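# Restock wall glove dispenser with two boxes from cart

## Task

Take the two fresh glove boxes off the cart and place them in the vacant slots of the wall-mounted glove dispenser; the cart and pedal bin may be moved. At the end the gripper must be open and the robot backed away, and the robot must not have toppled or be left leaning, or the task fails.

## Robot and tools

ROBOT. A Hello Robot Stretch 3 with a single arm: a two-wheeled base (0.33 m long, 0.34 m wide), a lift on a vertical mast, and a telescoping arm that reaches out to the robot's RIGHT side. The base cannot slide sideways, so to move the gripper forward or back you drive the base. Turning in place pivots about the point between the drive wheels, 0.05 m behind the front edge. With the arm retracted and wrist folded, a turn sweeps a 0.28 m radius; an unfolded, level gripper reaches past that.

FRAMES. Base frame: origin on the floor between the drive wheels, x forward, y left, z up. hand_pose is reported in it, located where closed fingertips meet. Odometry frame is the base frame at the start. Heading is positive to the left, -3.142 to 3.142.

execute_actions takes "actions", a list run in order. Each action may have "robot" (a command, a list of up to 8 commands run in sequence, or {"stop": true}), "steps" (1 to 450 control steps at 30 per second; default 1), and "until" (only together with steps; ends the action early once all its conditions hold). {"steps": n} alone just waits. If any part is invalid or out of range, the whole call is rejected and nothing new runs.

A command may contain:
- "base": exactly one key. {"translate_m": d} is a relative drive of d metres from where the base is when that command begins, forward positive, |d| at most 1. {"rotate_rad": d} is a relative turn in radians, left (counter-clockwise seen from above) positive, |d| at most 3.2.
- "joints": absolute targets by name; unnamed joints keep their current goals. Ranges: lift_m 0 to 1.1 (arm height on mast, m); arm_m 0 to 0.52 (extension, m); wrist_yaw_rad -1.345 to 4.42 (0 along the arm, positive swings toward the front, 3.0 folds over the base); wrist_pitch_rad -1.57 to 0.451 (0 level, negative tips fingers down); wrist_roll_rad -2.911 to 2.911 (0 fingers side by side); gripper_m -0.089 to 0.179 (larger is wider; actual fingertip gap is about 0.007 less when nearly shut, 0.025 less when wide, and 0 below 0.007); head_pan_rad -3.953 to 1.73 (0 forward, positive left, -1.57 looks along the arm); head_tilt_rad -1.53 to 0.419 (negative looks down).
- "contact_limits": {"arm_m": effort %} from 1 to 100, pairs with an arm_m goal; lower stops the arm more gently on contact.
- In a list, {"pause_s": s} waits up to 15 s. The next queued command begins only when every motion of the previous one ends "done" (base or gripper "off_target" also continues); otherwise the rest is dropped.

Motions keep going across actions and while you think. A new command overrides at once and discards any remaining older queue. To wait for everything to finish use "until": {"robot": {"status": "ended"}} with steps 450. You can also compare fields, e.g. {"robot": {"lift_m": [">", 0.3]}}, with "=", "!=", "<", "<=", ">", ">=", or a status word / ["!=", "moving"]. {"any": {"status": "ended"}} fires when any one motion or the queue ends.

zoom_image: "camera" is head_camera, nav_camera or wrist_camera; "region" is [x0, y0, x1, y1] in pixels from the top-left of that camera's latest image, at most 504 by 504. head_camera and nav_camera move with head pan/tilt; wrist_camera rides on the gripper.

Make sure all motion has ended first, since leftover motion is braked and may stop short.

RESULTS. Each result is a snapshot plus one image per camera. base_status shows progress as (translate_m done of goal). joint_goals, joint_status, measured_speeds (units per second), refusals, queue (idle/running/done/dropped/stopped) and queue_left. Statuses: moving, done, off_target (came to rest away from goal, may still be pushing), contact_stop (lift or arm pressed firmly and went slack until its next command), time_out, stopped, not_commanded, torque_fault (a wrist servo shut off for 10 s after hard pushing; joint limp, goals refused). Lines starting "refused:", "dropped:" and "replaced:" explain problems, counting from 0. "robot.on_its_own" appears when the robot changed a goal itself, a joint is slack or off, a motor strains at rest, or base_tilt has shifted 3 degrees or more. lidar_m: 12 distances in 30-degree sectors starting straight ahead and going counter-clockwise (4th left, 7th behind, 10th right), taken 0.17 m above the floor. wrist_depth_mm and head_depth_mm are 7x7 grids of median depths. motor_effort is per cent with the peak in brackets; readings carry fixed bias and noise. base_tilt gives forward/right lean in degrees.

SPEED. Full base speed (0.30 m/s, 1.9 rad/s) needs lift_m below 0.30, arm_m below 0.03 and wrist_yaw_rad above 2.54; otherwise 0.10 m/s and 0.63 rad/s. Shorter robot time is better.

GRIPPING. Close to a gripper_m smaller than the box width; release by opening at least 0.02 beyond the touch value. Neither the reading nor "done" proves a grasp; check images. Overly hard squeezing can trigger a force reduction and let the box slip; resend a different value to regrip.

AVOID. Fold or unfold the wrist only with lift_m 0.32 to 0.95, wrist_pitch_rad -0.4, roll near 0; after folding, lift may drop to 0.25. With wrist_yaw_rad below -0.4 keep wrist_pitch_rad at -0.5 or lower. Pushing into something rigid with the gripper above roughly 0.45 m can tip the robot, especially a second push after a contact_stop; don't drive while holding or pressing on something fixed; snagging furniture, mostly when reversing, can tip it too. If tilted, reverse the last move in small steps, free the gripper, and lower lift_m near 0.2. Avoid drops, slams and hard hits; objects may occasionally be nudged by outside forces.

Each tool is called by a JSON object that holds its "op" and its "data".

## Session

{"op": "execute_actions", "data": {"actions": []}}

Scene clock: 0.00 s.
robot.base_odometry: x=+0.000 y=+0.000 heading=+0.000 (m, m, rad; robot's odometry frame)
robot.turned_by_wheels: +0.000 (rad since the last result)
robot.turned_by_imu: +0.000 (rad since the last result)
robot.base_tilt: forward=-2.2 right=-2.2 (deg)
robot.lidar_m: 1.38 1.41 1.81 1.93 1.97 1.89 1.78 1.50 2.33 2.36 2.41 2.12
robot.head_depth_mm: 1922 2008 1986 1965 1976 1980 1941 / 1917 1656 1650 1956 1975 1345 1348 / 1930 1642 1639 1686 1628 1333 1331 / 1944 1626 1624 1944 1627 1324 1326 / 1886 1613 1618 1910 1911 1311 1313 / 1894 1610 1599 1907 1894 1311 1300 / 1909 1594 1593 1893 1899 1299 1292
robot.base_status: not_commanded
robot.joint_positions: lift_m=+0.331 arm_m=-0.002 wrist_yaw_rad=+2.878 wrist_pitch_rad=-0.637 wrist_roll_rad=+0.001 gripper_m=+0.037 head_pan_rad=+0.003 head_tilt_rad=+0.003
robot.joint_goals: lift_m=+0.331 arm_m=-0.002 wrist_yaw_rad=+2.878 wrist_pitch_rad=-0.637 wrist_roll_rad=+0.001 gripper_m=+0.037 head_pan_rad=+0.003 head_tilt_rad=+0.003
robot.joint_status: lift_m=not_commanded arm_m=not_commanded wrist_yaw_rad=not_commanded wrist_pitch_rad=not_commanded wrist_roll_rad=not_commanded gripper_m=not_commanded head_pan_rad=not_commanded head_tilt_rad=not_commanded
robot.measured_speeds: translate_m=+0.000 rotate_rad=+0.000 lift_m=+0.000 arm_m=+0.000 wrist_yaw_rad=+0.000 wrist_pitch_rad=+0.000 wrist_roll_rad=+0.000 head_pan_rad=+0.000 head_tilt_rad=+0.000
robot: refusals=0 queue=idle queue_left=0
robot.motor_effort: left_wheel=+0 right_wheel=+0 lift_m=+21 arm_m=+1 wrist_yaw_rad=+0 wrist_pitch_rad=+4 wrist_roll_rad=+0 gripper_m=+0 head_pan_rad=+0 head_tilt_rad=+2 (%)
robot.hand_pose: x=+0.0287 y=+0.0423 z=+0.2980 quat_wxyz=(+0.308, +0.695, +0.131, +0.637) (m; robot's base frame)
robot.wrist_depth_mm: - - - - - - - / - 907 910 909 903 910 908 / 714 738 743 747 745 749 739 / 624 - 629 627 636 627 629 / 540 532 561 558 554 541 554 / 493 - - 481 493 483 481 / - - - 431 431 429 433
pictures: head_camera (sideways: a quarter turn clockwise sets it upright), nav_camera (sideways: a quarter turn counterclockwise sets it upright), wrist_camera
camera_calibration (this result's frames):
head_camera: T_world_to_cam=[[0.0225953, -0.045828, -0.998694, 1.32369], [-0.00479532, 0.998932, -0.0459475, 0.0623774], [0.999733, 0.00582725, 0.0223514, -0.077314], [0, 0, 0, 1]] pos_world=[0.0476832, -0.0011979, 1.32656]
nav_camera: T_world_to_cam=[[0.0463257, -0.0305732, 0.998458, -1.2581], [0.0317295, -0.998982, -0.0320614, 0.0973238], [0.998422, 0.0331659, -0.0453085, 0.00248672], [0, 0, 0, 1]] pos_world=[0.0527114, 0.0586783, 1.25939]
wrist_camera: T_world_to_cam=[[0.961275, -0.274933, 0.019045, -0.023925], [-0.187755, -0.703919, -0.685016, 0.272751], [0.201739, 0.654913, -0.728279, 0.353874], [0, 0, 0, 1]] pos_world=[0.00281839, -0.0463402, 0.445014]
Images, in order (width x height): head_camera 896x504, nav_camera 672x504, wrist_camera 644x364.

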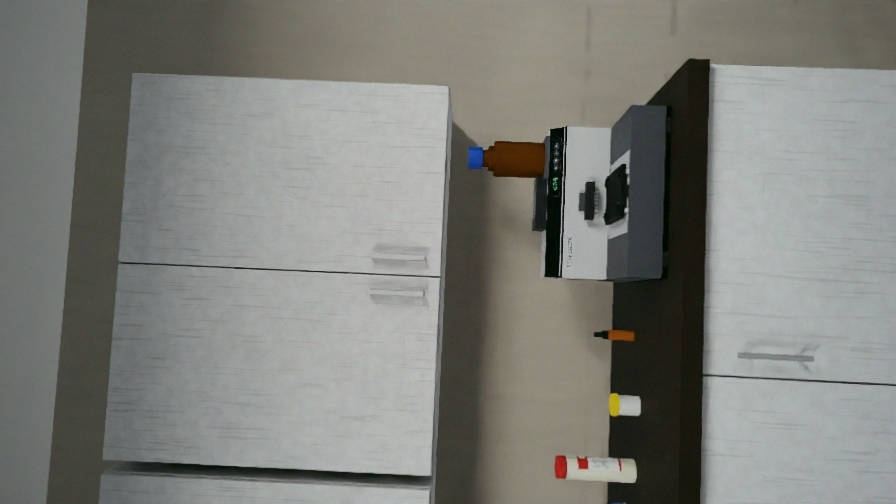

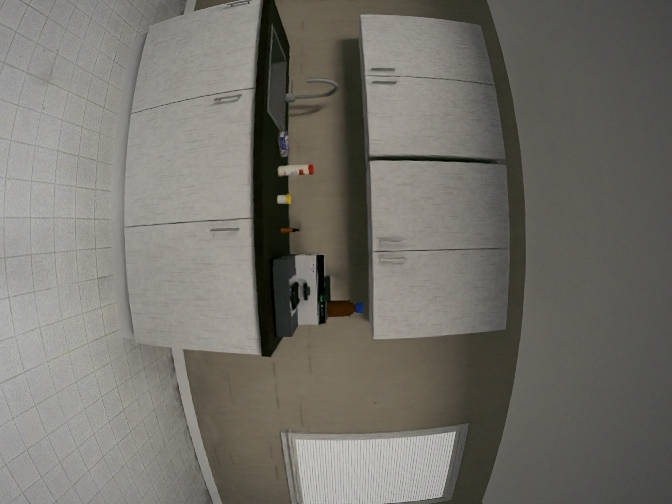

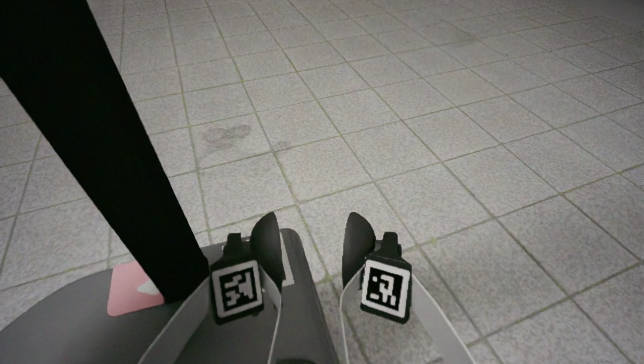

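Look around with the head.

{"op": "execute_actions", "data": {"actions": [{"robot":{"joints":{"head_pan_rad":1.57,"head_tilt_rad":-0.3,"lift_m":0.28,"wrist_yaw_rad":3.0,"wrist_pitch_rad":-0.4}},"steps":200,"until":{"robot":{"status":"ended"}}}]}}

{"op": "execute_actions", "data": {"actions": [{"robot":{"joints":{"head_pan_rad":-1.57}},"steps":200,"until":{"robot":{"status":"ended"}}}]}}

{"op": "execute_actions", "data": {"actions": [{"robot":{"joints":{"head_pan_rad":-3.14}},"steps":200,"until":{"robot":{"status":"ended"}}}]}}

Scene clock: 1.50 s.
robot.base_odometry: x=+0.000 y=+0.000 heading=+0.000 (m, m, rad; robot's odometry frame)
robot.turned_by_wheels: +0.000 (rad since the last result)
robot.turned_by_imu: +0.000 (rad since the last result)
robot.base_tilt: forward=-2.2 right=-2.2 (deg)
robot.lidar_m: 1.38 1.41 1.82 1.93 1.97 1.89 1.78 1.50 2.33 2.36 2.40 2.11
robot.head_depth_mm: 2169 2260 2383 2496 2215 2125 1661 / 2181 2274 2353 2487 2223 2105 1655 / 1739 2206 2333 2463 2553 2094 1645 / 1693 1781 1872 1957 2058 2087 1625 / 1699 1773 1871 1976 2081 2080 1620 / 1692 1751 1833 1937 2055 2077 1607 / 1670 1744 1853 1900 2033 2029 1601
robot.base_status: not_commanded
robot.joint_positions: lift_m=+0.280 arm_m=-0.002 wrist_yaw_rad=+2.997 wrist_pitch_rad=-0.421 wrist_roll_rad=+0.001 gripper_m=+0.037 head_pan_rad=+1.563 head_tilt_rad=-0.296
robot.joint_goals: lift_m=+0.280 arm_m=-0.002 wrist_yaw_rad=+3.000 wrist_pitch_rad=-0.400 wrist_roll_rad=+0.001 gripper_m=+0.037 head_pan_rad=+1.570 head_tilt_rad=-0.300
robot.joint_status: lift_m=done arm_m=not_commanded wrist_yaw_rad=done wrist_pitch_rad=done wrist_roll_rad=not_commanded gripper_m=not_commanded head_pan_rad=done head_tilt_rad=done
robot.measured_speeds: translate_m=+0.000 rotate_rad=+0.000 lift_m=+0.000 arm_m=+0.000 wrist_yaw_rad=+0.000 wrist_pitch_rad=+0.000 wrist_roll_rad=+0.000 head_pan_rad=+0.000 head_tilt_rad=+0.000
robot: refusals=0 queue=done queue_left=0
robot.motor_effort: left_wheel=+0(0) right_wheel=+0(0) lift_m=+13(22) arm_m=+1(1) wrist_yaw_rad=+2(2) wrist_pitch_rad=+7(8) wrist_roll_rad=+0(0) gripper_m=+0(0) head_pan_rad=+5(58) head_tilt_rad=-3(30) (%)
robot.hand_pose: x=+0.0110 y=+0.0789 z=+0.2924 quat_wxyz=(+0.198, +0.700, +0.098, +0.679) (m; robot's base frame)
robot.wrist_depth_mm: - - - - - - - / - - - - - - - / - - - - 998 999 - / 782 - 776 771 781 771 765 / 617 619 644 624 634 621 613 / 522 515 - 532 534 518 518 / 457 - - - 449 445 446
pictures: head_camera (sideways: a quarter turn clockwise sets it upright), nav_camera (sideways: a quarter turn counterclockwise sets it upright), wrist_camera
camera_calibration (this result's frames):
head_camera: T_world_to_cam=[[0.0436886, -0.273446, -0.960895, 1.27397], [-0.999035, -0.00771893, -0.0432261, 0.0648819], [0.00440294, 0.961856, -0.27352, 0.3139], [0, 0, 0, 1]] pos_world=[0.00777916, 0.0469371, 1.31281]
nav_camera: T_world_to_cam=[[0.0334095, 0.338431, 0.940398, -1.18205], [0.999175, 0.0104448, -0.0392565, 0.100776], [-0.0231079, 0.940933, -0.337803, 0.389439], [0, 0, 0, 1]] pos_world=[-0.0522018, 0.0325539, 1.2471]
wrist_camera: T_world_to_cam=[[0.986661, -0.162059, 0.015421, -0.00478994], [-0.0790056, -0.559516, -0.825046, 0.319777], [0.142335, 0.812822, -0.564856, 0.269846], [0, 0, 0, 1]] pos_world=[-0.00841819, -0.0411927, 0.416329]
Images, in order (width x height): head_camera 896x504, nav_camera 672x504, wrist_camera 644x364.

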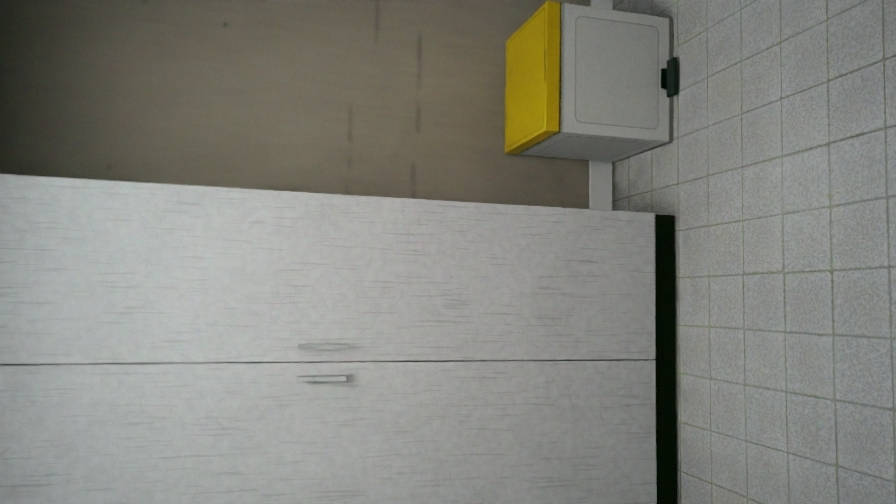

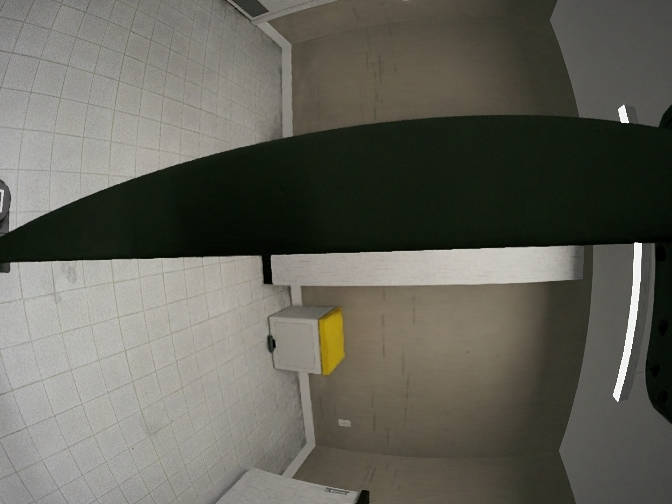

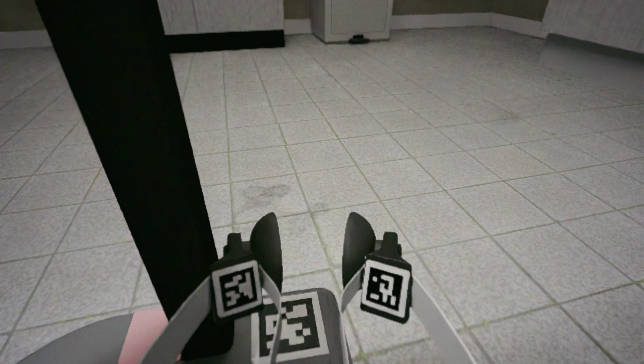

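Scene clock: 3.53 s.
robot.base_odometry: x=+0.000 y=+0.000 heading=+0.000 (m, m, rad; robot's odometry frame)
robot.turned_by_wheels: +0.000 (rad since the last result)
robot.turned_by_imu: -0.001 (rad since the last result)
robot.base_tilt: forward=-2.2 right=-2.3 (deg)
robot.lidar_m: 1.38 1.40 1.82 1.94 1.96 1.89 1.77 1.50 2.33 2.36 2.40 2.12
robot.head_depth_mm: 2123 2234 2305 2451 2575 2133 1655 / 2113 2189 2297 2462 2539 2113 1657 / 2106 2168 2292 2414 2537 2092 1640 / 2100 2175 2304 2394 2543 2074 1617 / 2082 2181 2265 2418 2517 2068 1622 / 2061 2146 2297 2390 2504 2064 1621 / 2043 2146 2287 2368 2519 2063 1618
robot.base_status: not_commanded
robot.joint_positions: lift_m=+0.280 arm_m=-0.002 wrist_yaw_rad=+2.997 wrist_pitch_rad=-0.421 wrist_roll_rad=+0.001 gripper_m=+0.037 head_pan_rad=-1.563 head_tilt_rad=-0.296
robot.joint_goals: lift_m=+0.280 arm_m=-0.002 wrist_yaw_rad=+3.000 wrist_pitch_rad=-0.400 wrist_roll_rad=+0.001 gripper_m=+0.037 head_pan_rad=-1.570 head_tilt_rad=-0.300
robot.joint_status: lift_m=done arm_m=not_commanded wrist_yaw_rad=done wrist_pitch_rad=done wrist_roll_rad=not_commanded gripper_m=not_commanded head_pan_rad=done head_tilt_rad=done
robot.measured_speeds: translate_m=+0.000 rotate_rad=+0.000 lift_m=+0.000 arm_m=+0.000 wrist_yaw_rad=+0.000 wrist_pitch_rad=+0.000 wrist_roll_rad=+0.000 head_pan_rad=+0.000 head_tilt_rad=+0.000
robot: refusals=0 queue=done queue_left=0
robot.motor_effort: left_wheel=+1(0) right_wheel=+0(1) lift_m=+13(13) arm_m=+1(1) wrist_yaw_rad=+2(2) wrist_pitch_rad=+7(7) wrist_roll_rad=+0(0) gripper_m=+0(1) head_pan_rad=-5(59) head_tilt_rad=-2(3) (%)
robot.hand_pose: x=+0.0110 y=+0.0789 z=+0.2924 quat_wxyz=(+0.198, +0.700, +0.098, +0.679) (m; robot's base frame)
robot.wrist_depth_mm: - - - - - - - / - - - - - - - / - - - - - - - / 767 - 768 776 762 767 768 / 613 625 646 623 627 621 621 / 516 516 - 543 537 516 522 / 460 - - - 449 444 448
pictures: head_camera (sideways: a quarter turn clockwise sets it upright), nav_camera (sideways: a quarter turn counterclockwise sets it upright), wrist_camera
camera_calibration (this result's frames):
head_camera: T_world_to_cam=[[-0.0480789, 0.272888, -0.960844, 1.27446], [0.998782, 0.0237813, -0.0432232, 0.0526913], [0.011055, -0.961752, -0.273699, 0.314093], [0, 0, 0, 1]] pos_world=[0.00517543, -0.0469601, 1.31281]
nav_camera: T_world_to_cam=[[-0.0279649, -0.3391, 0.940334, -1.18159], [-0.998878, -0.0264936, -0.03926, 0.112968], [0.0382259, -0.940377, -0.337979, 0.389293], [0, 0, 0, 1]] pos_world=[0.0649174, -0.0316025, 1.2471]
wrist_camera: T_world_to_cam=[[0.98666, -0.162059, 0.0154209, -0.00478996], [-0.0790058, -0.559516, -0.825045, 0.319777], [0.142335, 0.812821, -0.564856, 0.269846], [0, 0, 0, 1]] pos_world=[-0.00841816, -0.0411927, 0.416329]
Images, in order (width x height): head_camera 896x504, nav_camera 672x504, wrist_camera 644x364.

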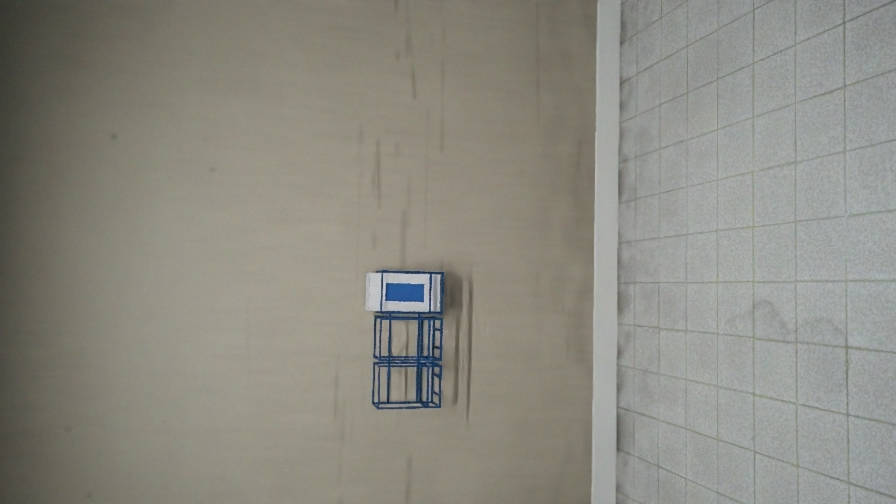

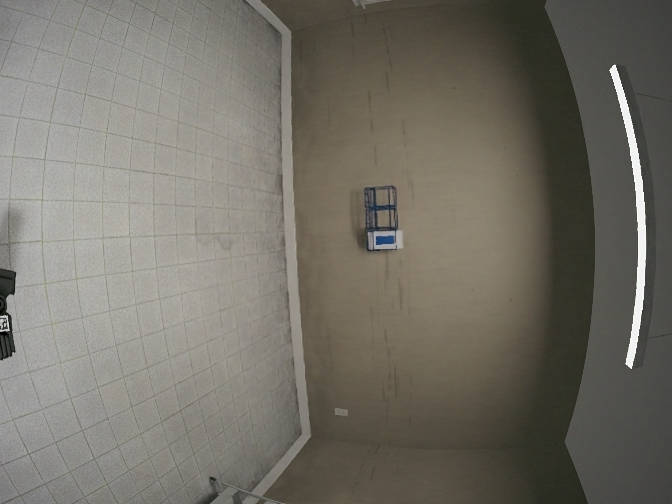

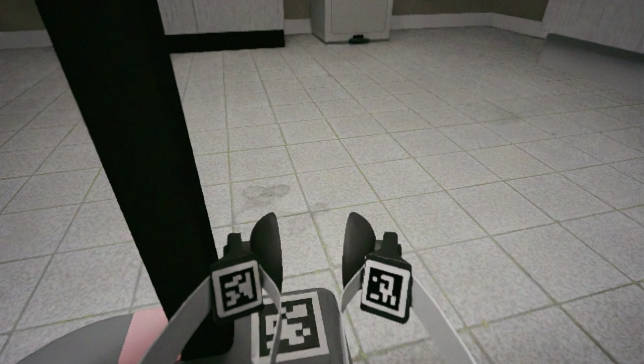

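Scene clock: 4.87 s.
robot.base_odometry: x=+0.000 y=+0.000 heading=+0.000 (m, m, rad; robot's odometry frame)
robot.turned_by_wheels: +0.000 (rad since the last result)
robot.turned_by_imu: +0.000 (rad since the last result)
robot.base_tilt: forward=-2.2 right=-2.2 (deg)
robot.lidar_m: 1.38 1.40 1.81 1.93 1.97 1.89 1.78 1.50 2.33 2.36 2.41 2.12
robot.head_depth_mm: 1582 1650 1748 1840 1953 2014 1660 / 1587 1647 1741 1821 1948 2012 1636 / 1569 1639 1741 1815 1924 2002 1635 / 1561 1646 1728 1810 1891 1989 1629 / 1560 1632 1710 1808 1897 1970 1626 / 1557 1617 1702 1794 1891 1969 1619 / 1545 1602 1698 1772 1874 1963 1621
robot.base_status: not_commanded
robot.joint_positions: lift_m=+0.280 arm_m=-0.002 wrist_yaw_rad=+2.997 wrist_pitch_rad=-0.421 wrist_roll_rad=+0.001 gripper_m=+0.037 head_pan_rad=-3.133 head_tilt_rad=-0.296
robot.joint_goals: lift_m=+0.280 arm_m=-0.002 wrist_yaw_rad=+3.000 wrist_pitch_rad=-0.400 wrist_roll_rad=+0.001 gripper_m=+0.037 head_pan_rad=-3.140 head_tilt_rad=-0.300
robot.joint_status: lift_m=done arm_m=not_commanded wrist_yaw_rad=done wrist_pitch_rad=done wrist_roll_rad=not_commanded gripper_m=not_commanded head_pan_rad=done head_tilt_rad=done
robot.measured_speeds: translate_m=+0.000 rotate_rad=+0.000 lift_m=+0.000 arm_m=+0.000 wrist_yaw_rad=+0.000 wrist_pitch_rad=+0.000 wrist_roll_rad=+0.000 head_pan_rad=+0.000 head_tilt_rad=+0.000
robot: refusals=0 queue=done queue_left=0
robot.motor_effort: left_wheel=+0(0) right_wheel=+0(1) lift_m=+13(13) arm_m=+0(0) wrist_yaw_rad=+2(2) wrist_pitch_rad=+7(7) wrist_roll_rad=+0(0) gripper_m=+0(0) head_pan_rad=-6(59) head_tilt_rad=-3(3) (%)
robot.hand_pose: x=+0.0110 y=+0.0789 z=+0.2924 quat_wxyz=(+0.198, +0.700, +0.098, +0.679) (m; robot's base frame)
robot.wrist_depth_mm: - - - - - - - / - - - - - - - / - - - - - - - / 775 - 764 765 768 767 772 / 621 618 648 624 634 623 614 / 523 518 - 533 537 520 522 / 458 - - - 444 446 445
pictures: head_camera (sideways: a quarter turn clockwise sets it upright), nav_camera (sideways: a quarter turn counterclockwise sets it upright), wrist_camera
camera_calibration (this result's frames):
head_camera: T_world_to_cam=[[0.272881, 0.0482953, -0.960835, 1.2725], [0.0245737, -0.998763, -0.0432227, 0.0586333], [-0.961734, -0.0118166, -0.27373, 0.320067], [0, 0, 0, 1]] pos_world=[-0.0408611, 0.000887392, 1.3128]
nav_camera: T_world_to_cam=[[-0.339152, 0.027696, 0.940324, -1.17968], [-0.0272835, 0.998856, -0.0392605, 0.107042], [-0.940336, -0.0389706, -0.338009, 0.395301], [0, 0, 0, 1]] pos_world=[-0.0254542, -0.0588424, 1.2471]
wrist_camera: T_world_to_cam=[[0.98666, -0.162059, 0.0154209, -0.00478997], [-0.0790058, -0.559516, -0.825045, 0.319777], [0.142335, 0.812821, -0.564856, 0.269846], [0, 0, 0, 1]] pos_world=[-0.00841816, -0.0411927, 0.416329]
Images, in order (width x height): head_camera 896x504, nav_camera 672x504, wrist_camera 644x364.

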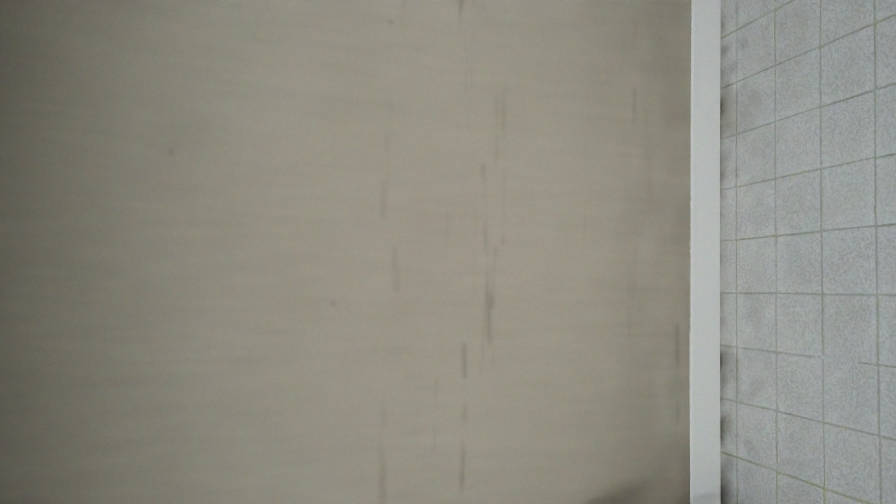

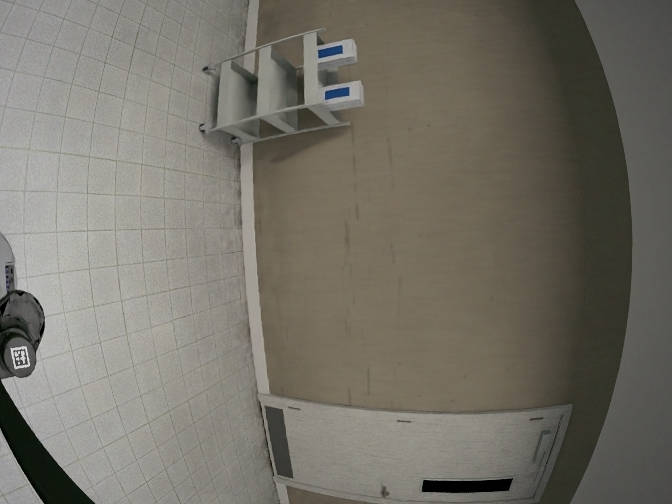

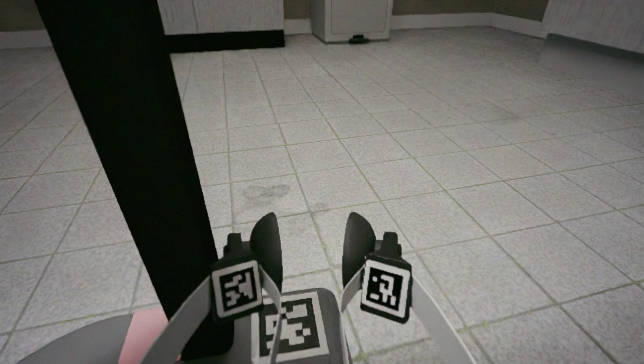

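{"op": "execute_actions", "data": {"actions": [{"robot":{"joints":{"head_pan_rad":-2.45,"head_tilt_rad":-0.25}},"steps":200,"until":{"robot":{"status":"ended"}}}]}}

Scene clock: 5.93 s.
robot.base_odometry: x=+0.000 y=+0.000 heading=+0.000 (m, m, rad; robot's odometry frame)
robot.turned_by_wheels: +0.000 (rad since the last result)
robot.turned_by_imu: +0.000 (rad since the last result)
robot.base_tilt: forward=-2.2 right=-2.3 (deg)
robot.lidar_m: 1.38 1.41 1.82 1.93 1.97 1.90 1.78 1.50 2.33 2.36 2.40 2.12
robot.head_depth_mm: 1630 1691 1744 1786 1838 1894 1751 / 1748 1802 1852 1883 1898 1977 1711 / 1850 1915 1967 2023 1858 1789 1699 / 1977 2039 2106 2142 1952 1980 1709 / 2115 2202 2290 2383 2488 2158 1696 / 2289 2387 2474 2635 2709 2179 1692 / 2451 2581 2673 2797 2898 2164 1674
robot.base_status: not_commanded
robot.joint_positions: lift_m=+0.280 arm_m=-0.002 wrist_yaw_rad=+2.997 wrist_pitch_rad=-0.421 wrist_roll_rad=+0.001 gripper_m=+0.037 head_pan_rad=-2.457 head_tilt_rad=-0.261
robot.joint_goals: lift_m=+0.280 arm_m=-0.002 wrist_yaw_rad=+3.000 wrist_pitch_rad=-0.400 wrist_roll_rad=+0.001 gripper_m=+0.037 head_pan_rad=-2.450 head_tilt_rad=-0.250
robot.joint_status: lift_m=done arm_m=not_commanded wrist_yaw_rad=done wrist_pitch_rad=done wrist_roll_rad=not_commanded gripper_m=not_commanded head_pan_rad=done head_tilt_rad=done
robot.measured_speeds: translate_m=+0.000 rotate_rad=+0.000 lift_m=+0.000 arm_m=+0.000 wrist_yaw_rad=+0.000 wrist_pitch_rad=+0.000 wrist_roll_rad=+0.000 head_pan_rad=+0.000 head_tilt_rad=+0.000
robot: refusals=0 queue=done queue_left=0
robot.motor_effort: left_wheel=+1(0) right_wheel=+0(0) lift_m=+13(14) arm_m=+0(0) wrist_yaw_rad=+2(2) wrist_pitch_rad=+7(7) wrist_roll_rad=+0(0) gripper_m=-1(0) head_pan_rad=+5(54) head_tilt_rad=+6(13) (%)
robot.hand_pose: x=+0.0110 y=+0.0789 z=+0.2924 quat_wxyz=(+0.198, +0.700, +0.098, +0.679) (m; robot's base frame)
robot.wrist_depth_mm: - - - - - - - / - - - - - - - / - - - - - - 993 / 778 - 772 765 769 769 768 / 622 629 646 625 633 626 615 / 520 518 - 541 535 519 519 / 463 - - - 451 445 445
pictures: head_camera (sideways: a quarter turn clockwise sets it upright), nav_camera (sideways: a quarter turn counterclockwise sets it upright), wrist_camera
camera_calibration (this result's frames):
head_camera: T_world_to_cam=[[0.156146, 0.186618, -0.969944, 1.28511], [0.642517, -0.765021, -0.0437556, 0.0555596], [-0.750194, -0.616374, -0.23936, 0.274042], [0, 0, 0, 1]] pos_world=[-0.0307778, -0.0284083, 1.31451]
nav_camera: T_world_to_cam=[[-0.255913, -0.169191, 0.951779, -1.19514], [-0.646961, 0.761546, -0.0385792, 0.109937], [-0.718296, -0.625637, -0.30435, 0.350142], [0, 0, 0, 1]] pos_world=[0.0167777, -0.0668686, 1.24832]
wrist_camera: T_world_to_cam=[[0.98666, -0.16206, 0.0154208, -0.00478993], [-0.0790059, -0.559516, -0.825045, 0.319777], [0.142335, 0.812821, -0.564856, 0.269846], [0, 0, 0, 1]] pos_world=[-0.00841815, -0.0411927, 0.416329]
Images, in order (width x height): head_camera 896x504, nav_camera 672x504, wrist_camera 644x364.

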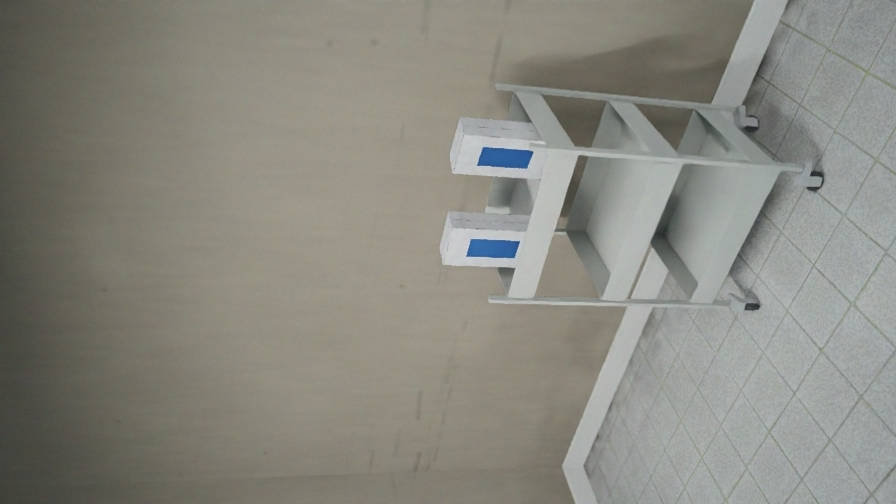

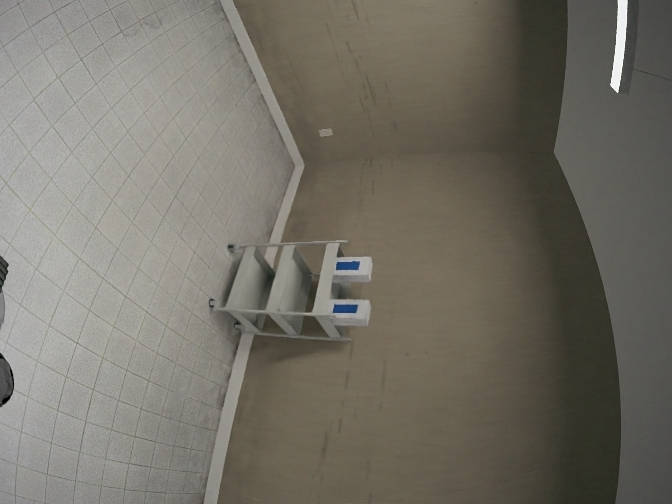

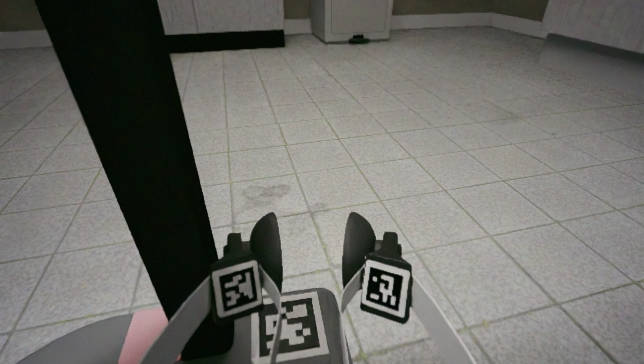

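{"op": "execute_actions", "data": {"actions": [{"robot":[{"base":{"rotate_rad":-2.187},"joints":{"head_pan_rad":-1.57,"head_tilt_rad":-0.6}},{"base":{"translate_m":1.0}},{"base":{"translate_m":0.35}},{"base":{"rotate_rad":0.616}},{"joints":{"lift_m":0.8}},{"joints":{"wrist_yaw_rad":0.0,"gripper_m":0.175}},{"joints":{"wrist_pitch_rad":0.0}}],"steps":450,"until":{"robot":{"status":"ended"}}},{"steps":300,"until":{"robot":{"status":"ended"}}}]}}

Scene clock: 28.00 s.
robot.base_odometry: x=-0.780 y=-1.102 heading=-1.571 (m, m, rad; robot's odometry frame)
robot.turned_by_wheels: -1.571 (rad since the last result)
robot.turned_by_imu: -1.543 (rad since the last result)
robot.base_tilt: forward=-2.2 right=-2.2 (deg)
robot.lidar_m: 1.32 1.35 1.76 2.84 2.31 2.97 2.98 1.42 0.53 0.50 0.94 1.23
robot.head_depth_mm: 779 856 946 744 793 813 924 / 776 852 939 1004 846 982 937 / 773 848 942 1015 719 784 - / 771 846 935 997 696 765 - / 768 838 931 1019 889 780 932 / 763 835 923 1030 1177 1352 1280 / 764 835 922 1032 1170 1342 1283
robot.base_status: done (rotate_rad +0.6159 of +0.6160)
robot.joint_positions: lift_m=+0.800 arm_m=-0.002 wrist_yaw_rad=+0.003 wrist_pitch_rad=-0.024 wrist_roll_rad=+0.001 gripper_m=+0.175 head_pan_rad=-1.577 head_tilt_rad=-0.593
robot.joint_goals: lift_m=+0.800 arm_m=-0.002 wrist_yaw_rad=+0.000 wrist_pitch_rad=+0.000 wrist_roll_rad=+0.001 gripper_m=+0.175 head_pan_rad=-1.570 head_tilt_rad=-0.600
robot.joint_status: lift_m=done arm_m=not_commanded wrist_yaw_rad=done wrist_pitch_rad=done wrist_roll_rad=not_commanded gripper_m=done head_pan_rad=done head_tilt_rad=done
robot.measured_speeds: translate_m=+0.000 rotate_rad=+0.000 lift_m=+0.000 arm_m=+0.000 wrist_yaw_rad=+0.000 wrist_pitch_rad=+0.000 wrist_roll_rad=+0.000 head_pan_rad=+0.000 head_tilt_rad=+0.000
robot: refusals=0 queue=done queue_left=0
robot.motor_effort: left_wheel=-2(8) right_wheel=+1(6) lift_m=+28(28) arm_m=-1(0) wrist_yaw_rad=-2(2) wrist_pitch_rad=+8(8) wrist_roll_rad=+0(0) gripper_m=-1(83) head_pan_rad=+5(59) head_tilt_rad=-5(34) (%)
robot.hand_pose: x=-0.0207 y=-0.3984 z=+0.9081 quat_wxyz=(+0.707, +0.010, -0.707, -0.008) (m; robot's base frame)
robot.wrist_depth_mm: 608 615 639 658 677 690 709 / 626 637 651 670 684 698 729 / 640 669 674 692 716 731 738 / 662 670 678 700 728 739 775 / 674 698 613 337 653 434 808 / 691 715 552 345 507 444 831 / 722 733 453 357 469 457 379
pictures: head_camera (sideways: a quarter turn clockwise sets it upright), nav_camera (sideways: a quarter turn counterclockwise sets it upright), wrist_camera
camera_calibration (this result's frames):
head_camera: T_world_to_cam=[[-0.0426255, 0.542693, -0.838849, 1.11526], [0.99909, 0.0217103, -0.0367225, 0.0442107], [-0.00171738, -0.839651, -0.543124, 0.664773], [0, 0, 0, 1]] pos_world=[0.0045096, -0.0480251, 1.29821]
nav_camera: T_world_to_cam=[[-0.0342873, -0.59896, 0.800045, -0.998572], [-0.999077, -0.000170343, -0.0429447, 0.117751], [0.0258584, -0.800779, -0.598401, 0.728228], [0, 0, 0, 1]] pos_world=[0.0645729, -0.0149349, 1.23973]
wrist_camera: T_world_to_cam=[[-0.999778, 0.0198489, 0.00712026, -0.0215217], [-0.00296499, 0.201984, -0.979384, 1.00321], [-0.0208778, -0.979188, -0.20188, -0.0368081], [0, 0, 0, 1]] pos_world=[-0.0193108, -0.238247, 0.975251]
Images, in order (width x height): head_camera 896x504, nav_camera 672x504, wrist_camera 644x364.

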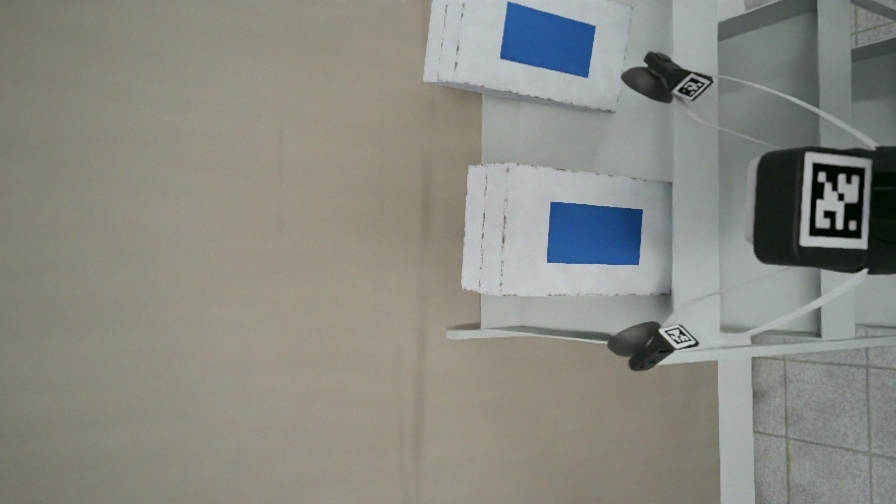

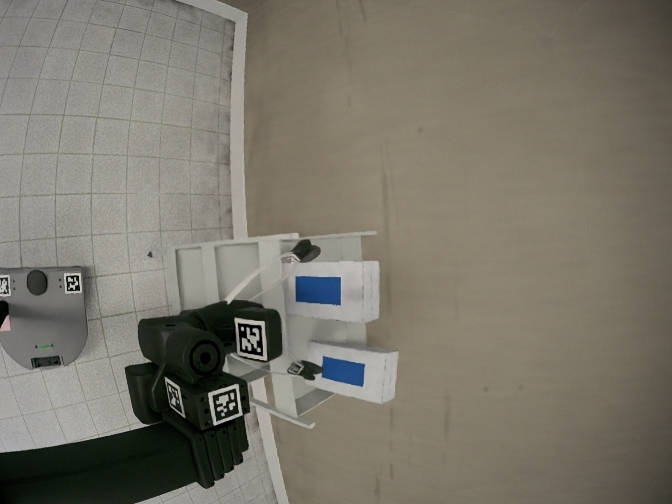

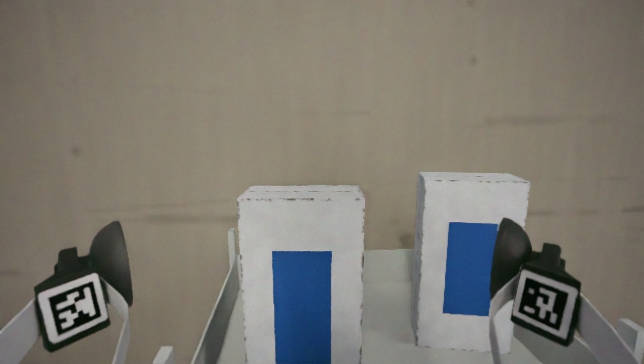

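{"op": "execute_actions", "data": {"actions": [{"robot":[{"base":{"rotate_rad":0.09},"joints":{"lift_m":0.76}},{"base":{"translate_m":-0.033},"joints":{"arm_m":0.06}}],"steps":200,"until":{"robot":{"status":"ended"}}},{"steps":5}]}}

Scene clock: 30.90 s.
robot.base_odometry: x=-0.783 y=-1.069 heading=-1.481 (m, m, rad; robot's odometry frame)
robot.turned_by_wheels: +0.090 (rad since the last result)
robot.turned_by_imu: +0.088 (rad since the last result)
robot.base_tilt: forward=-2.2 right=-2.2 (deg)
robot.lidar_m: 1.36 1.42 1.96 2.30 2.33 3.03 2.96 1.29 0.52 0.50 0.96 1.33
robot.head_depth_mm: 761 831 922 972 771 789 963 / 764 836 923 1019 927 787 - / 770 840 930 998 680 736 - / 772 844 933 993 706 761 929 / 774 848 945 1047 1124 789 1087 / 779 854 947 1062 1203 1386 1273 / 782 856 950 1063 1210 1398 1279
robot.base_status: done (translate_m -0.0330 of -0.0330)
robot.joint_positions: lift_m=+0.760 arm_m=+0.060 wrist_yaw_rad=+0.002 wrist_pitch_rad=-0.022 wrist_roll_rad=+0.001 gripper_m=+0.175 head_pan_rad=-1.577 head_tilt_rad=-0.593
robot.joint_goals: lift_m=+0.760 arm_m=+0.060 wrist_yaw_rad=+0.000 wrist_pitch_rad=+0.000 wrist_roll_rad=+0.001 gripper_m=+0.175 head_pan_rad=-1.570 head_tilt_rad=-0.600
robot.joint_status: lift_m=done arm_m=done wrist_yaw_rad=done wrist_pitch_rad=done wrist_roll_rad=not_commanded gripper_m=done head_pan_rad=done head_tilt_rad=done
robot.measured_speeds: translate_m=+0.000 rotate_rad=+0.000 lift_m=+0.000 arm_m=+0.000 wrist_yaw_rad=+0.000 wrist_pitch_rad=+0.000 wrist_roll_rad=+0.000 head_pan_rad=+0.000 head_tilt_rad=+0.000
robot: refusals=0 queue=done queue_left=0
robot.motor_effort: left_wheel=-2(7) right_wheel=+2(6) lift_m=+14(28) arm_m=+3(4) wrist_yaw_rad=-1(2) wrist_pitch_rad=+7(8) wrist_roll_rad=+0(0) gripper_m=+0(0) head_pan_rad=+5(5) head_tilt_rad=-4(4) (%)
robot.hand_pose: x=-0.0210 y=-0.4603 z=+0.8693 quat_wxyz=(+0.707, +0.009, -0.707, -0.008) (m; robot's base frame)
robot.wrist_depth_mm: 586 584 589 590 591 592 597 / 600 591 599 603 608 603 605 / 615 617 622 619 624 629 628 / 633 639 633 261 631 341 328 / 657 652 649 267 651 353 338 / 677 683 493 273 535 370 678 / 712 698 366 284 413 372 357
pictures: head_camera (sideways: a quarter turn clockwise sets it upright), nav_camera (sideways: a quarter turn counterclockwise sets it upright), wrist_camera
camera_calibration (this result's frames):
head_camera: T_world_to_cam=[[-0.0426256, 0.542693, -0.838849, 1.11526], [0.99909, 0.0217104, -0.0367225, 0.0442107], [-0.00171728, -0.839651, -0.543124, 0.664773], [0, 0, 0, 1]] pos_world=[0.00450961, -0.0480251, 1.29821]
nav_camera: T_world_to_cam=[[-0.0342872, -0.59896, 0.800045, -0.998572], [-0.999077, -0.000170459, -0.0429447, 0.117751], [0.0258585, -0.800779, -0.598401, 0.728228], [0, 0, 0, 1]] pos_world=[0.0645729, -0.0149349, 1.23973]
wrist_camera: T_world_to_cam=[[-0.999758, 0.0208475, 0.00708743, -0.0197815], [-0.00276275, 0.200566, -0.979676, 0.977354], [-0.0218453, -0.979458, -0.20046, -0.106606], [0, 0, 0, 1]] pos_world=[-0.0194053, -0.300028, 0.936261]
Images, in order (width x height): head_camera 896x504, nav_camera 672x504, wrist_camera 644x364.

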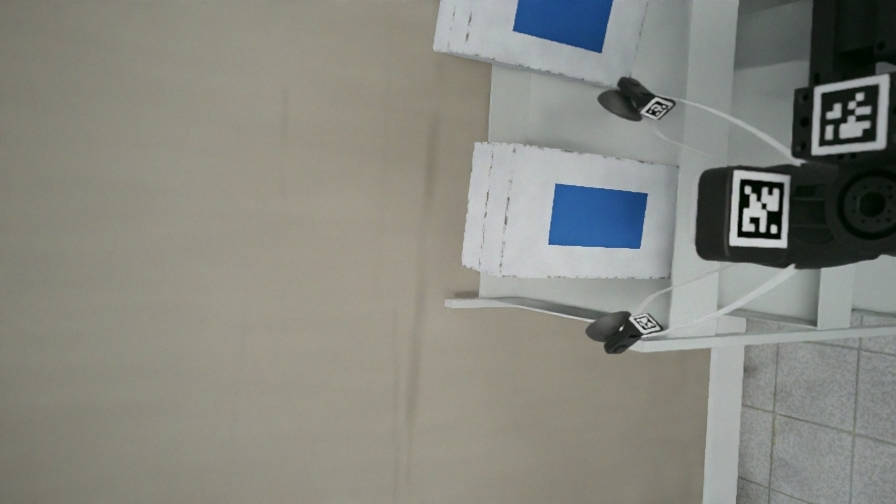

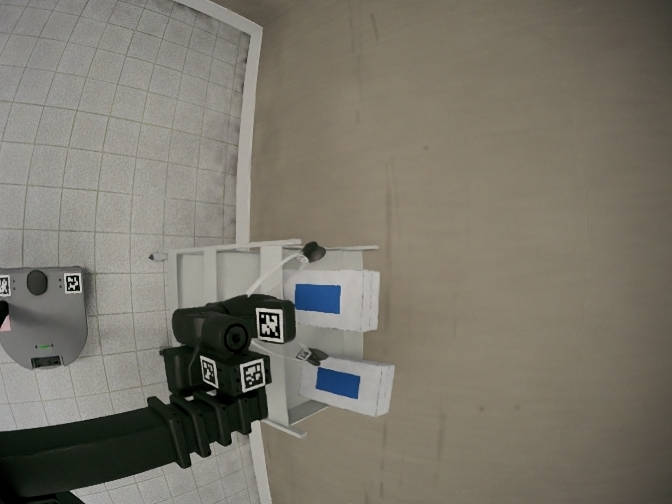

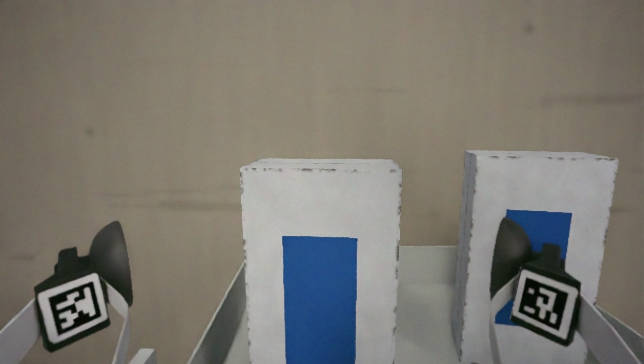

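{"op": "execute_actions", "data": {"actions": [{"robot":[{"base":{"translate_m":-0.007},"joints":{"lift_m":0.75,"arm_m":0.19}}],"steps":200,"until":{"robot":{"status":"ended"}}},{"steps":5}]}}

Scene clock: 33.27 s.
robot.base_odometry: x=-0.784 y=-1.062 heading=-1.481 (m, m, rad; robot's odometry frame)
robot.turned_by_wheels: +0.000 (rad since the last result)
robot.turned_by_imu: -0.001 (rad since the last result)
robot.base_tilt: forward=-2.2 right=-2.2 (deg)
robot.lidar_m: 1.37 1.43 1.97 2.30 2.32 3.02 2.94 1.29 0.52 0.50 0.97 1.33
robot.head_depth_mm: 761 831 915 735 771 789 - / 764 836 924 1012 897 - 908 / 768 839 931 1005 667 - 917 / 772 846 935 1000 670 768 928 / 774 848 942 1032 1133 781 926 / 778 854 943 1060 1202 1383 1279 / 781 859 946 1062 1207 1387 1275
robot.base_status: done (translate_m -0.0070 of -0.0070)
robot.joint_positions: lift_m=+0.750 arm_m=+0.190 wrist_yaw_rad=+0.002 wrist_pitch_rad=-0.022 wrist_roll_rad=+0.001 gripper_m=+0.175 head_pan_rad=-1.577 head_tilt_rad=-0.593
robot.joint_goals: lift_m=+0.750 arm_m=+0.190 wrist_yaw_rad=+0.000 wrist_pitch_rad=+0.000 wrist_roll_rad=+0.001 gripper_m=+0.175 head_pan_rad=-1.570 head_tilt_rad=-0.600
robot.joint_status: lift_m=done arm_m=done wrist_yaw_rad=done wrist_pitch_rad=done wrist_roll_rad=not_commanded gripper_m=done head_pan_rad=done head_tilt_rad=done
robot.measured_speeds: translate_m=+0.000 rotate_rad=+0.000 lift_m=+0.000 arm_m=+0.000 wrist_yaw_rad=+0.000 wrist_pitch_rad=+0.000 wrist_roll_rad=+0.000 head_pan_rad=+0.000 head_tilt_rad=+0.000
robot: refusals=0 queue=done queue_left=0
robot.motor_effort: left_wheel=-2(7) right_wheel=+2(3) lift_m=+13(14) arm_m=+3(4) wrist_yaw_rad=-1(1) wrist_pitch_rad=+8(7) wrist_roll_rad=+0(0) gripper_m=+1(1) head_pan_rad=+4(4) head_tilt_rad=-5(5) (%)
robot.hand_pose: x=-0.0210 y=-0.5903 z=+0.8594 quat_wxyz=(+0.707, +0.009, -0.707, -0.008) (m; robot's base frame)
robot.wrist_depth_mm: 460 461 464 460 465 464 465 / 471 472 473 473 475 480 476 / 486 485 486 487 487 493 492 / 499 498 147 146 146 502 212 / 516 509 132 129 125 512 215 / 528 526 136 133 129 434 219 / 557 551 141 137 133 309 223
pictures: head_camera (sideways: a quarter turn clockwise sets it upright), nav_camera (sideways: a quarter turn counterclockwise sets it upright), wrist_camera
camera_calibration (this result's frames):
head_camera: T_world_to_cam=[[-0.0426256, 0.542693, -0.838849, 1.11526], [0.99909, 0.0217106, -0.0367225, 0.0442107], [-0.00171718, -0.839651, -0.543124, 0.664773], [0, 0, 0, 1]] pos_world=[0.00450961, -0.0480251, 1.29821]
nav_camera: T_world_to_cam=[[-0.0342871, -0.59896, 0.800045, -0.998572], [-0.999077, -0.000170579, -0.0429447, 0.117751], [0.0258586, -0.800779, -0.598401, 0.728228], [0, 0, 0, 1]] pos_world=[0.0645729, -0.0149349, 1.23973]
wrist_camera: T_world_to_cam=[[-0.999751, 0.0211525, 0.00708275, -0.0168942], [-0.00270137, 0.200373, -0.979716, 0.993613], [-0.0221426, -0.979491, -0.200266, -0.236127], [0, 0, 0, 1]] pos_world=[-0.0194343, -0.43002, 0.92629]
Images, in order (width x height): head_camera 896x504, nav_camera 672x504, wrist_camera 644x364.

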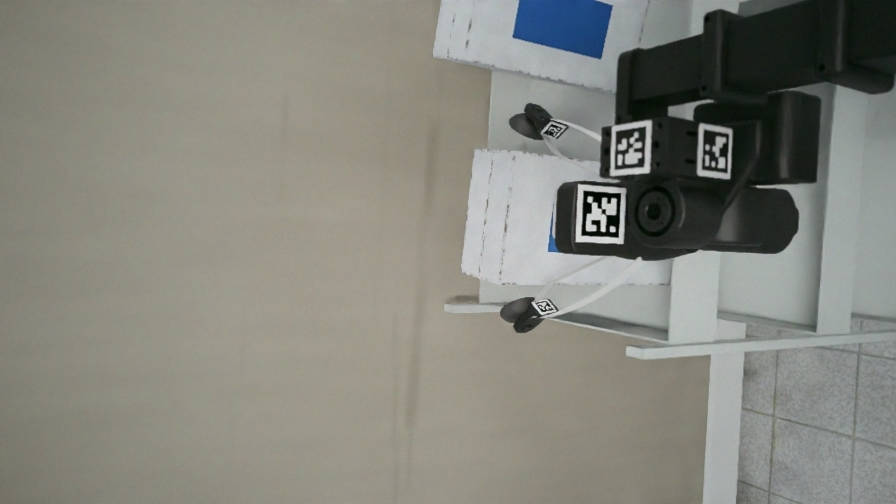

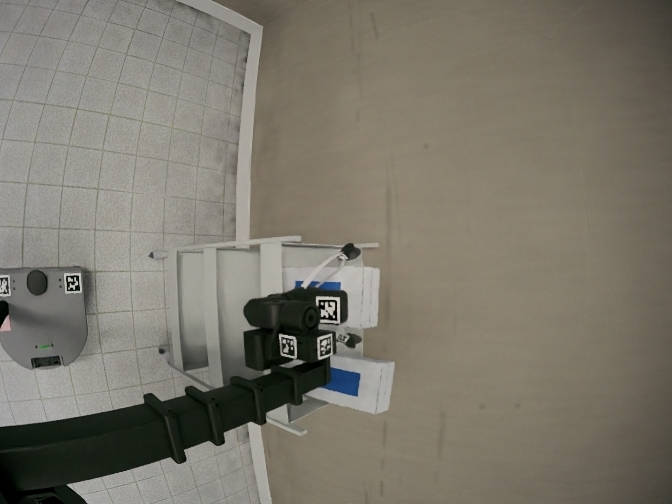

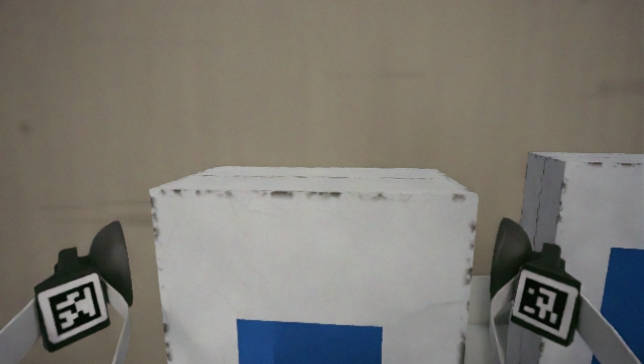

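{"op": "execute_actions", "data": {"actions": [{"robot":[{"base":{"translate_m":0.009},"joints":{"wrist_yaw_rad":-0.06,"arm_m":0.192}}],"steps":200,"until":{"robot":{"status":"ended"}}},{"steps":5}]}}

Scene clock: 35.33 s.
robot.base_odometry: x=-0.783 y=-1.071 heading=-1.481 (m, m, rad; robot's odometry frame)
robot.turned_by_wheels: +0.000 (rad since the last result)
robot.turned_by_imu: -0.001 (rad since the last result)
robot.base_tilt: forward=-2.2 right=-2.2 (deg)
robot.lidar_m: 1.35 1.41 1.96 2.30 2.33 3.04 2.95 1.29 0.52 0.50 0.96 1.34
robot.head_depth_mm: 760 831 915 973 772 792 - / 766 837 923 1014 913 - 929 / 767 840 931 1007 654 - 926 / 770 844 937 993 695 780 932 / 772 847 939 1047 1125 799 951 / 778 854 941 1056 1203 1383 1286 / 781 856 946 1061 1208 1397 1275
robot.base_status: done (translate_m +0.0090 of +0.0090)
robot.joint_positions: lift_m=+0.750 arm_m=+0.192 wrist_yaw_rad=-0.057 wrist_pitch_rad=-0.022 wrist_roll_rad=+0.001 gripper_m=+0.175 head_pan_rad=-1.577 head_tilt_rad=-0.593
robot.joint_goals: lift_m=+0.750 arm_m=+0.192 wrist_yaw_rad=-0.060 wrist_pitch_rad=+0.000 wrist_roll_rad=+0.001 gripper_m=+0.175 head_pan_rad=-1.570 head_tilt_rad=-0.600
robot.joint_status: lift_m=done arm_m=done wrist_yaw_rad=done wrist_pitch_rad=done wrist_roll_rad=not_commanded gripper_m=done head_pan_rad=done head_tilt_rad=done
robot.measured_speeds: translate_m=+0.000 rotate_rad=+0.000 lift_m=+0.000 arm_m=+0.000 wrist_yaw_rad=+0.000 wrist_pitch_rad=+0.000 wrist_roll_rad=+0.000 head_pan_rad=+0.000 head_tilt_rad=+0.000
robot: refusals=0 queue=done queue_left=0
robot.motor_effort: left_wheel=-1(4) right_wheel=+2(6) lift_m=+14(13) arm_m=+3(6) wrist_yaw_rad=-2(2) wrist_pitch_rad=+7(7) wrist_roll_rad=+0(0) gripper_m=+1(0) head_pan_rad=+5(5) head_tilt_rad=-5(4) (%)
robot.hand_pose: x=-0.0361 y=-0.5918 z=+0.8594 quat_wxyz=(+0.707, -0.012, -0.707, -0.028) (m; robot's base frame)
robot.wrist_depth_mm: 439 446 451 460 472 479 488 / 452 459 468 473 483 490 503 / 464 472 478 491 497 504 517 / 472 482 147 146 146 283 216 / 491 130 129 127 126 528 222 / 501 134 132 131 130 446 226 / 526 140 137 135 134 274 231
pictures: head_camera (sideways: a quarter turn clockwise sets it upright), nav_camera (sideways: a quarter turn counterclockwise sets it upright), wrist_camera
camera_calibration (this result's frames):
head_camera: T_world_to_cam=[[-0.0426256, 0.542693, -0.838849, 1.11526], [0.99909, 0.0217104, -0.0367225, 0.0442107], [-0.00171728, -0.839651, -0.543124, 0.664774], [0, 0, 0, 1]] pos_world=[0.00450961, -0.0480251, 1.29821]
nav_camera: T_world_to_cam=[[-0.0342872, -0.59896, 0.800045, -0.998572], [-0.999077, -0.000170457, -0.0429447, 0.117751], [0.0258585, -0.800779, -0.598401, 0.728228], [0, 0, 0, 1]] pos_world=[0.0645729, -0.0149349, 1.23973]
wrist_camera: T_world_to_cam=[[-0.996764, 0.0800679, 0.00708282, 0.00304208], [0.00911862, 0.200183, -0.979716, 0.994202], [-0.0798617, -0.976481, -0.200266, -0.238299], [0, 0, 0, 1]] pos_world=[-0.0250645, -0.431961, 0.92629]
Images, in order (width x height): head_camera 896x504, nav_camera 672x504, wrist_camera 644x364.

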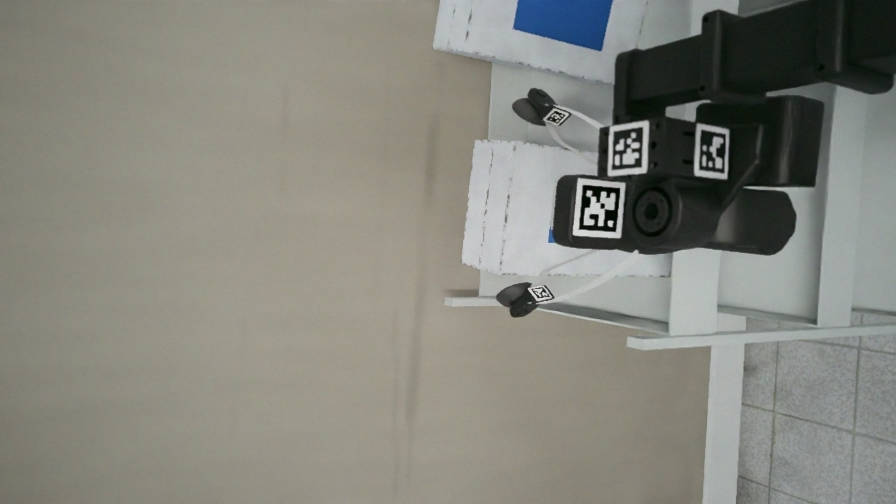

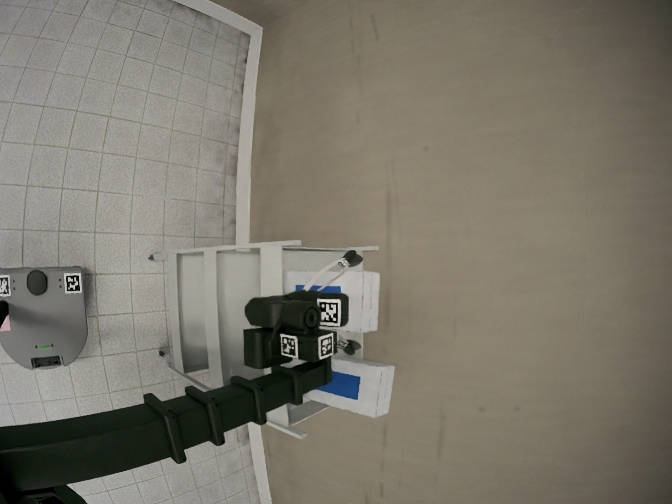

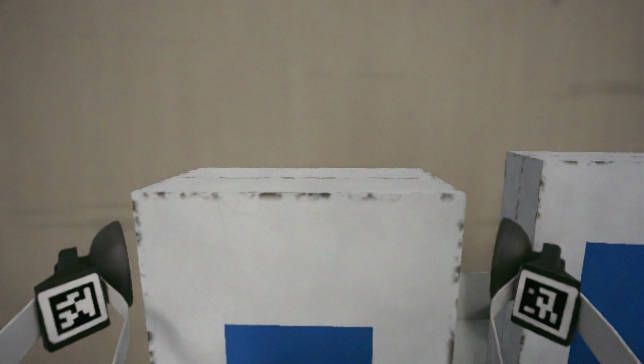

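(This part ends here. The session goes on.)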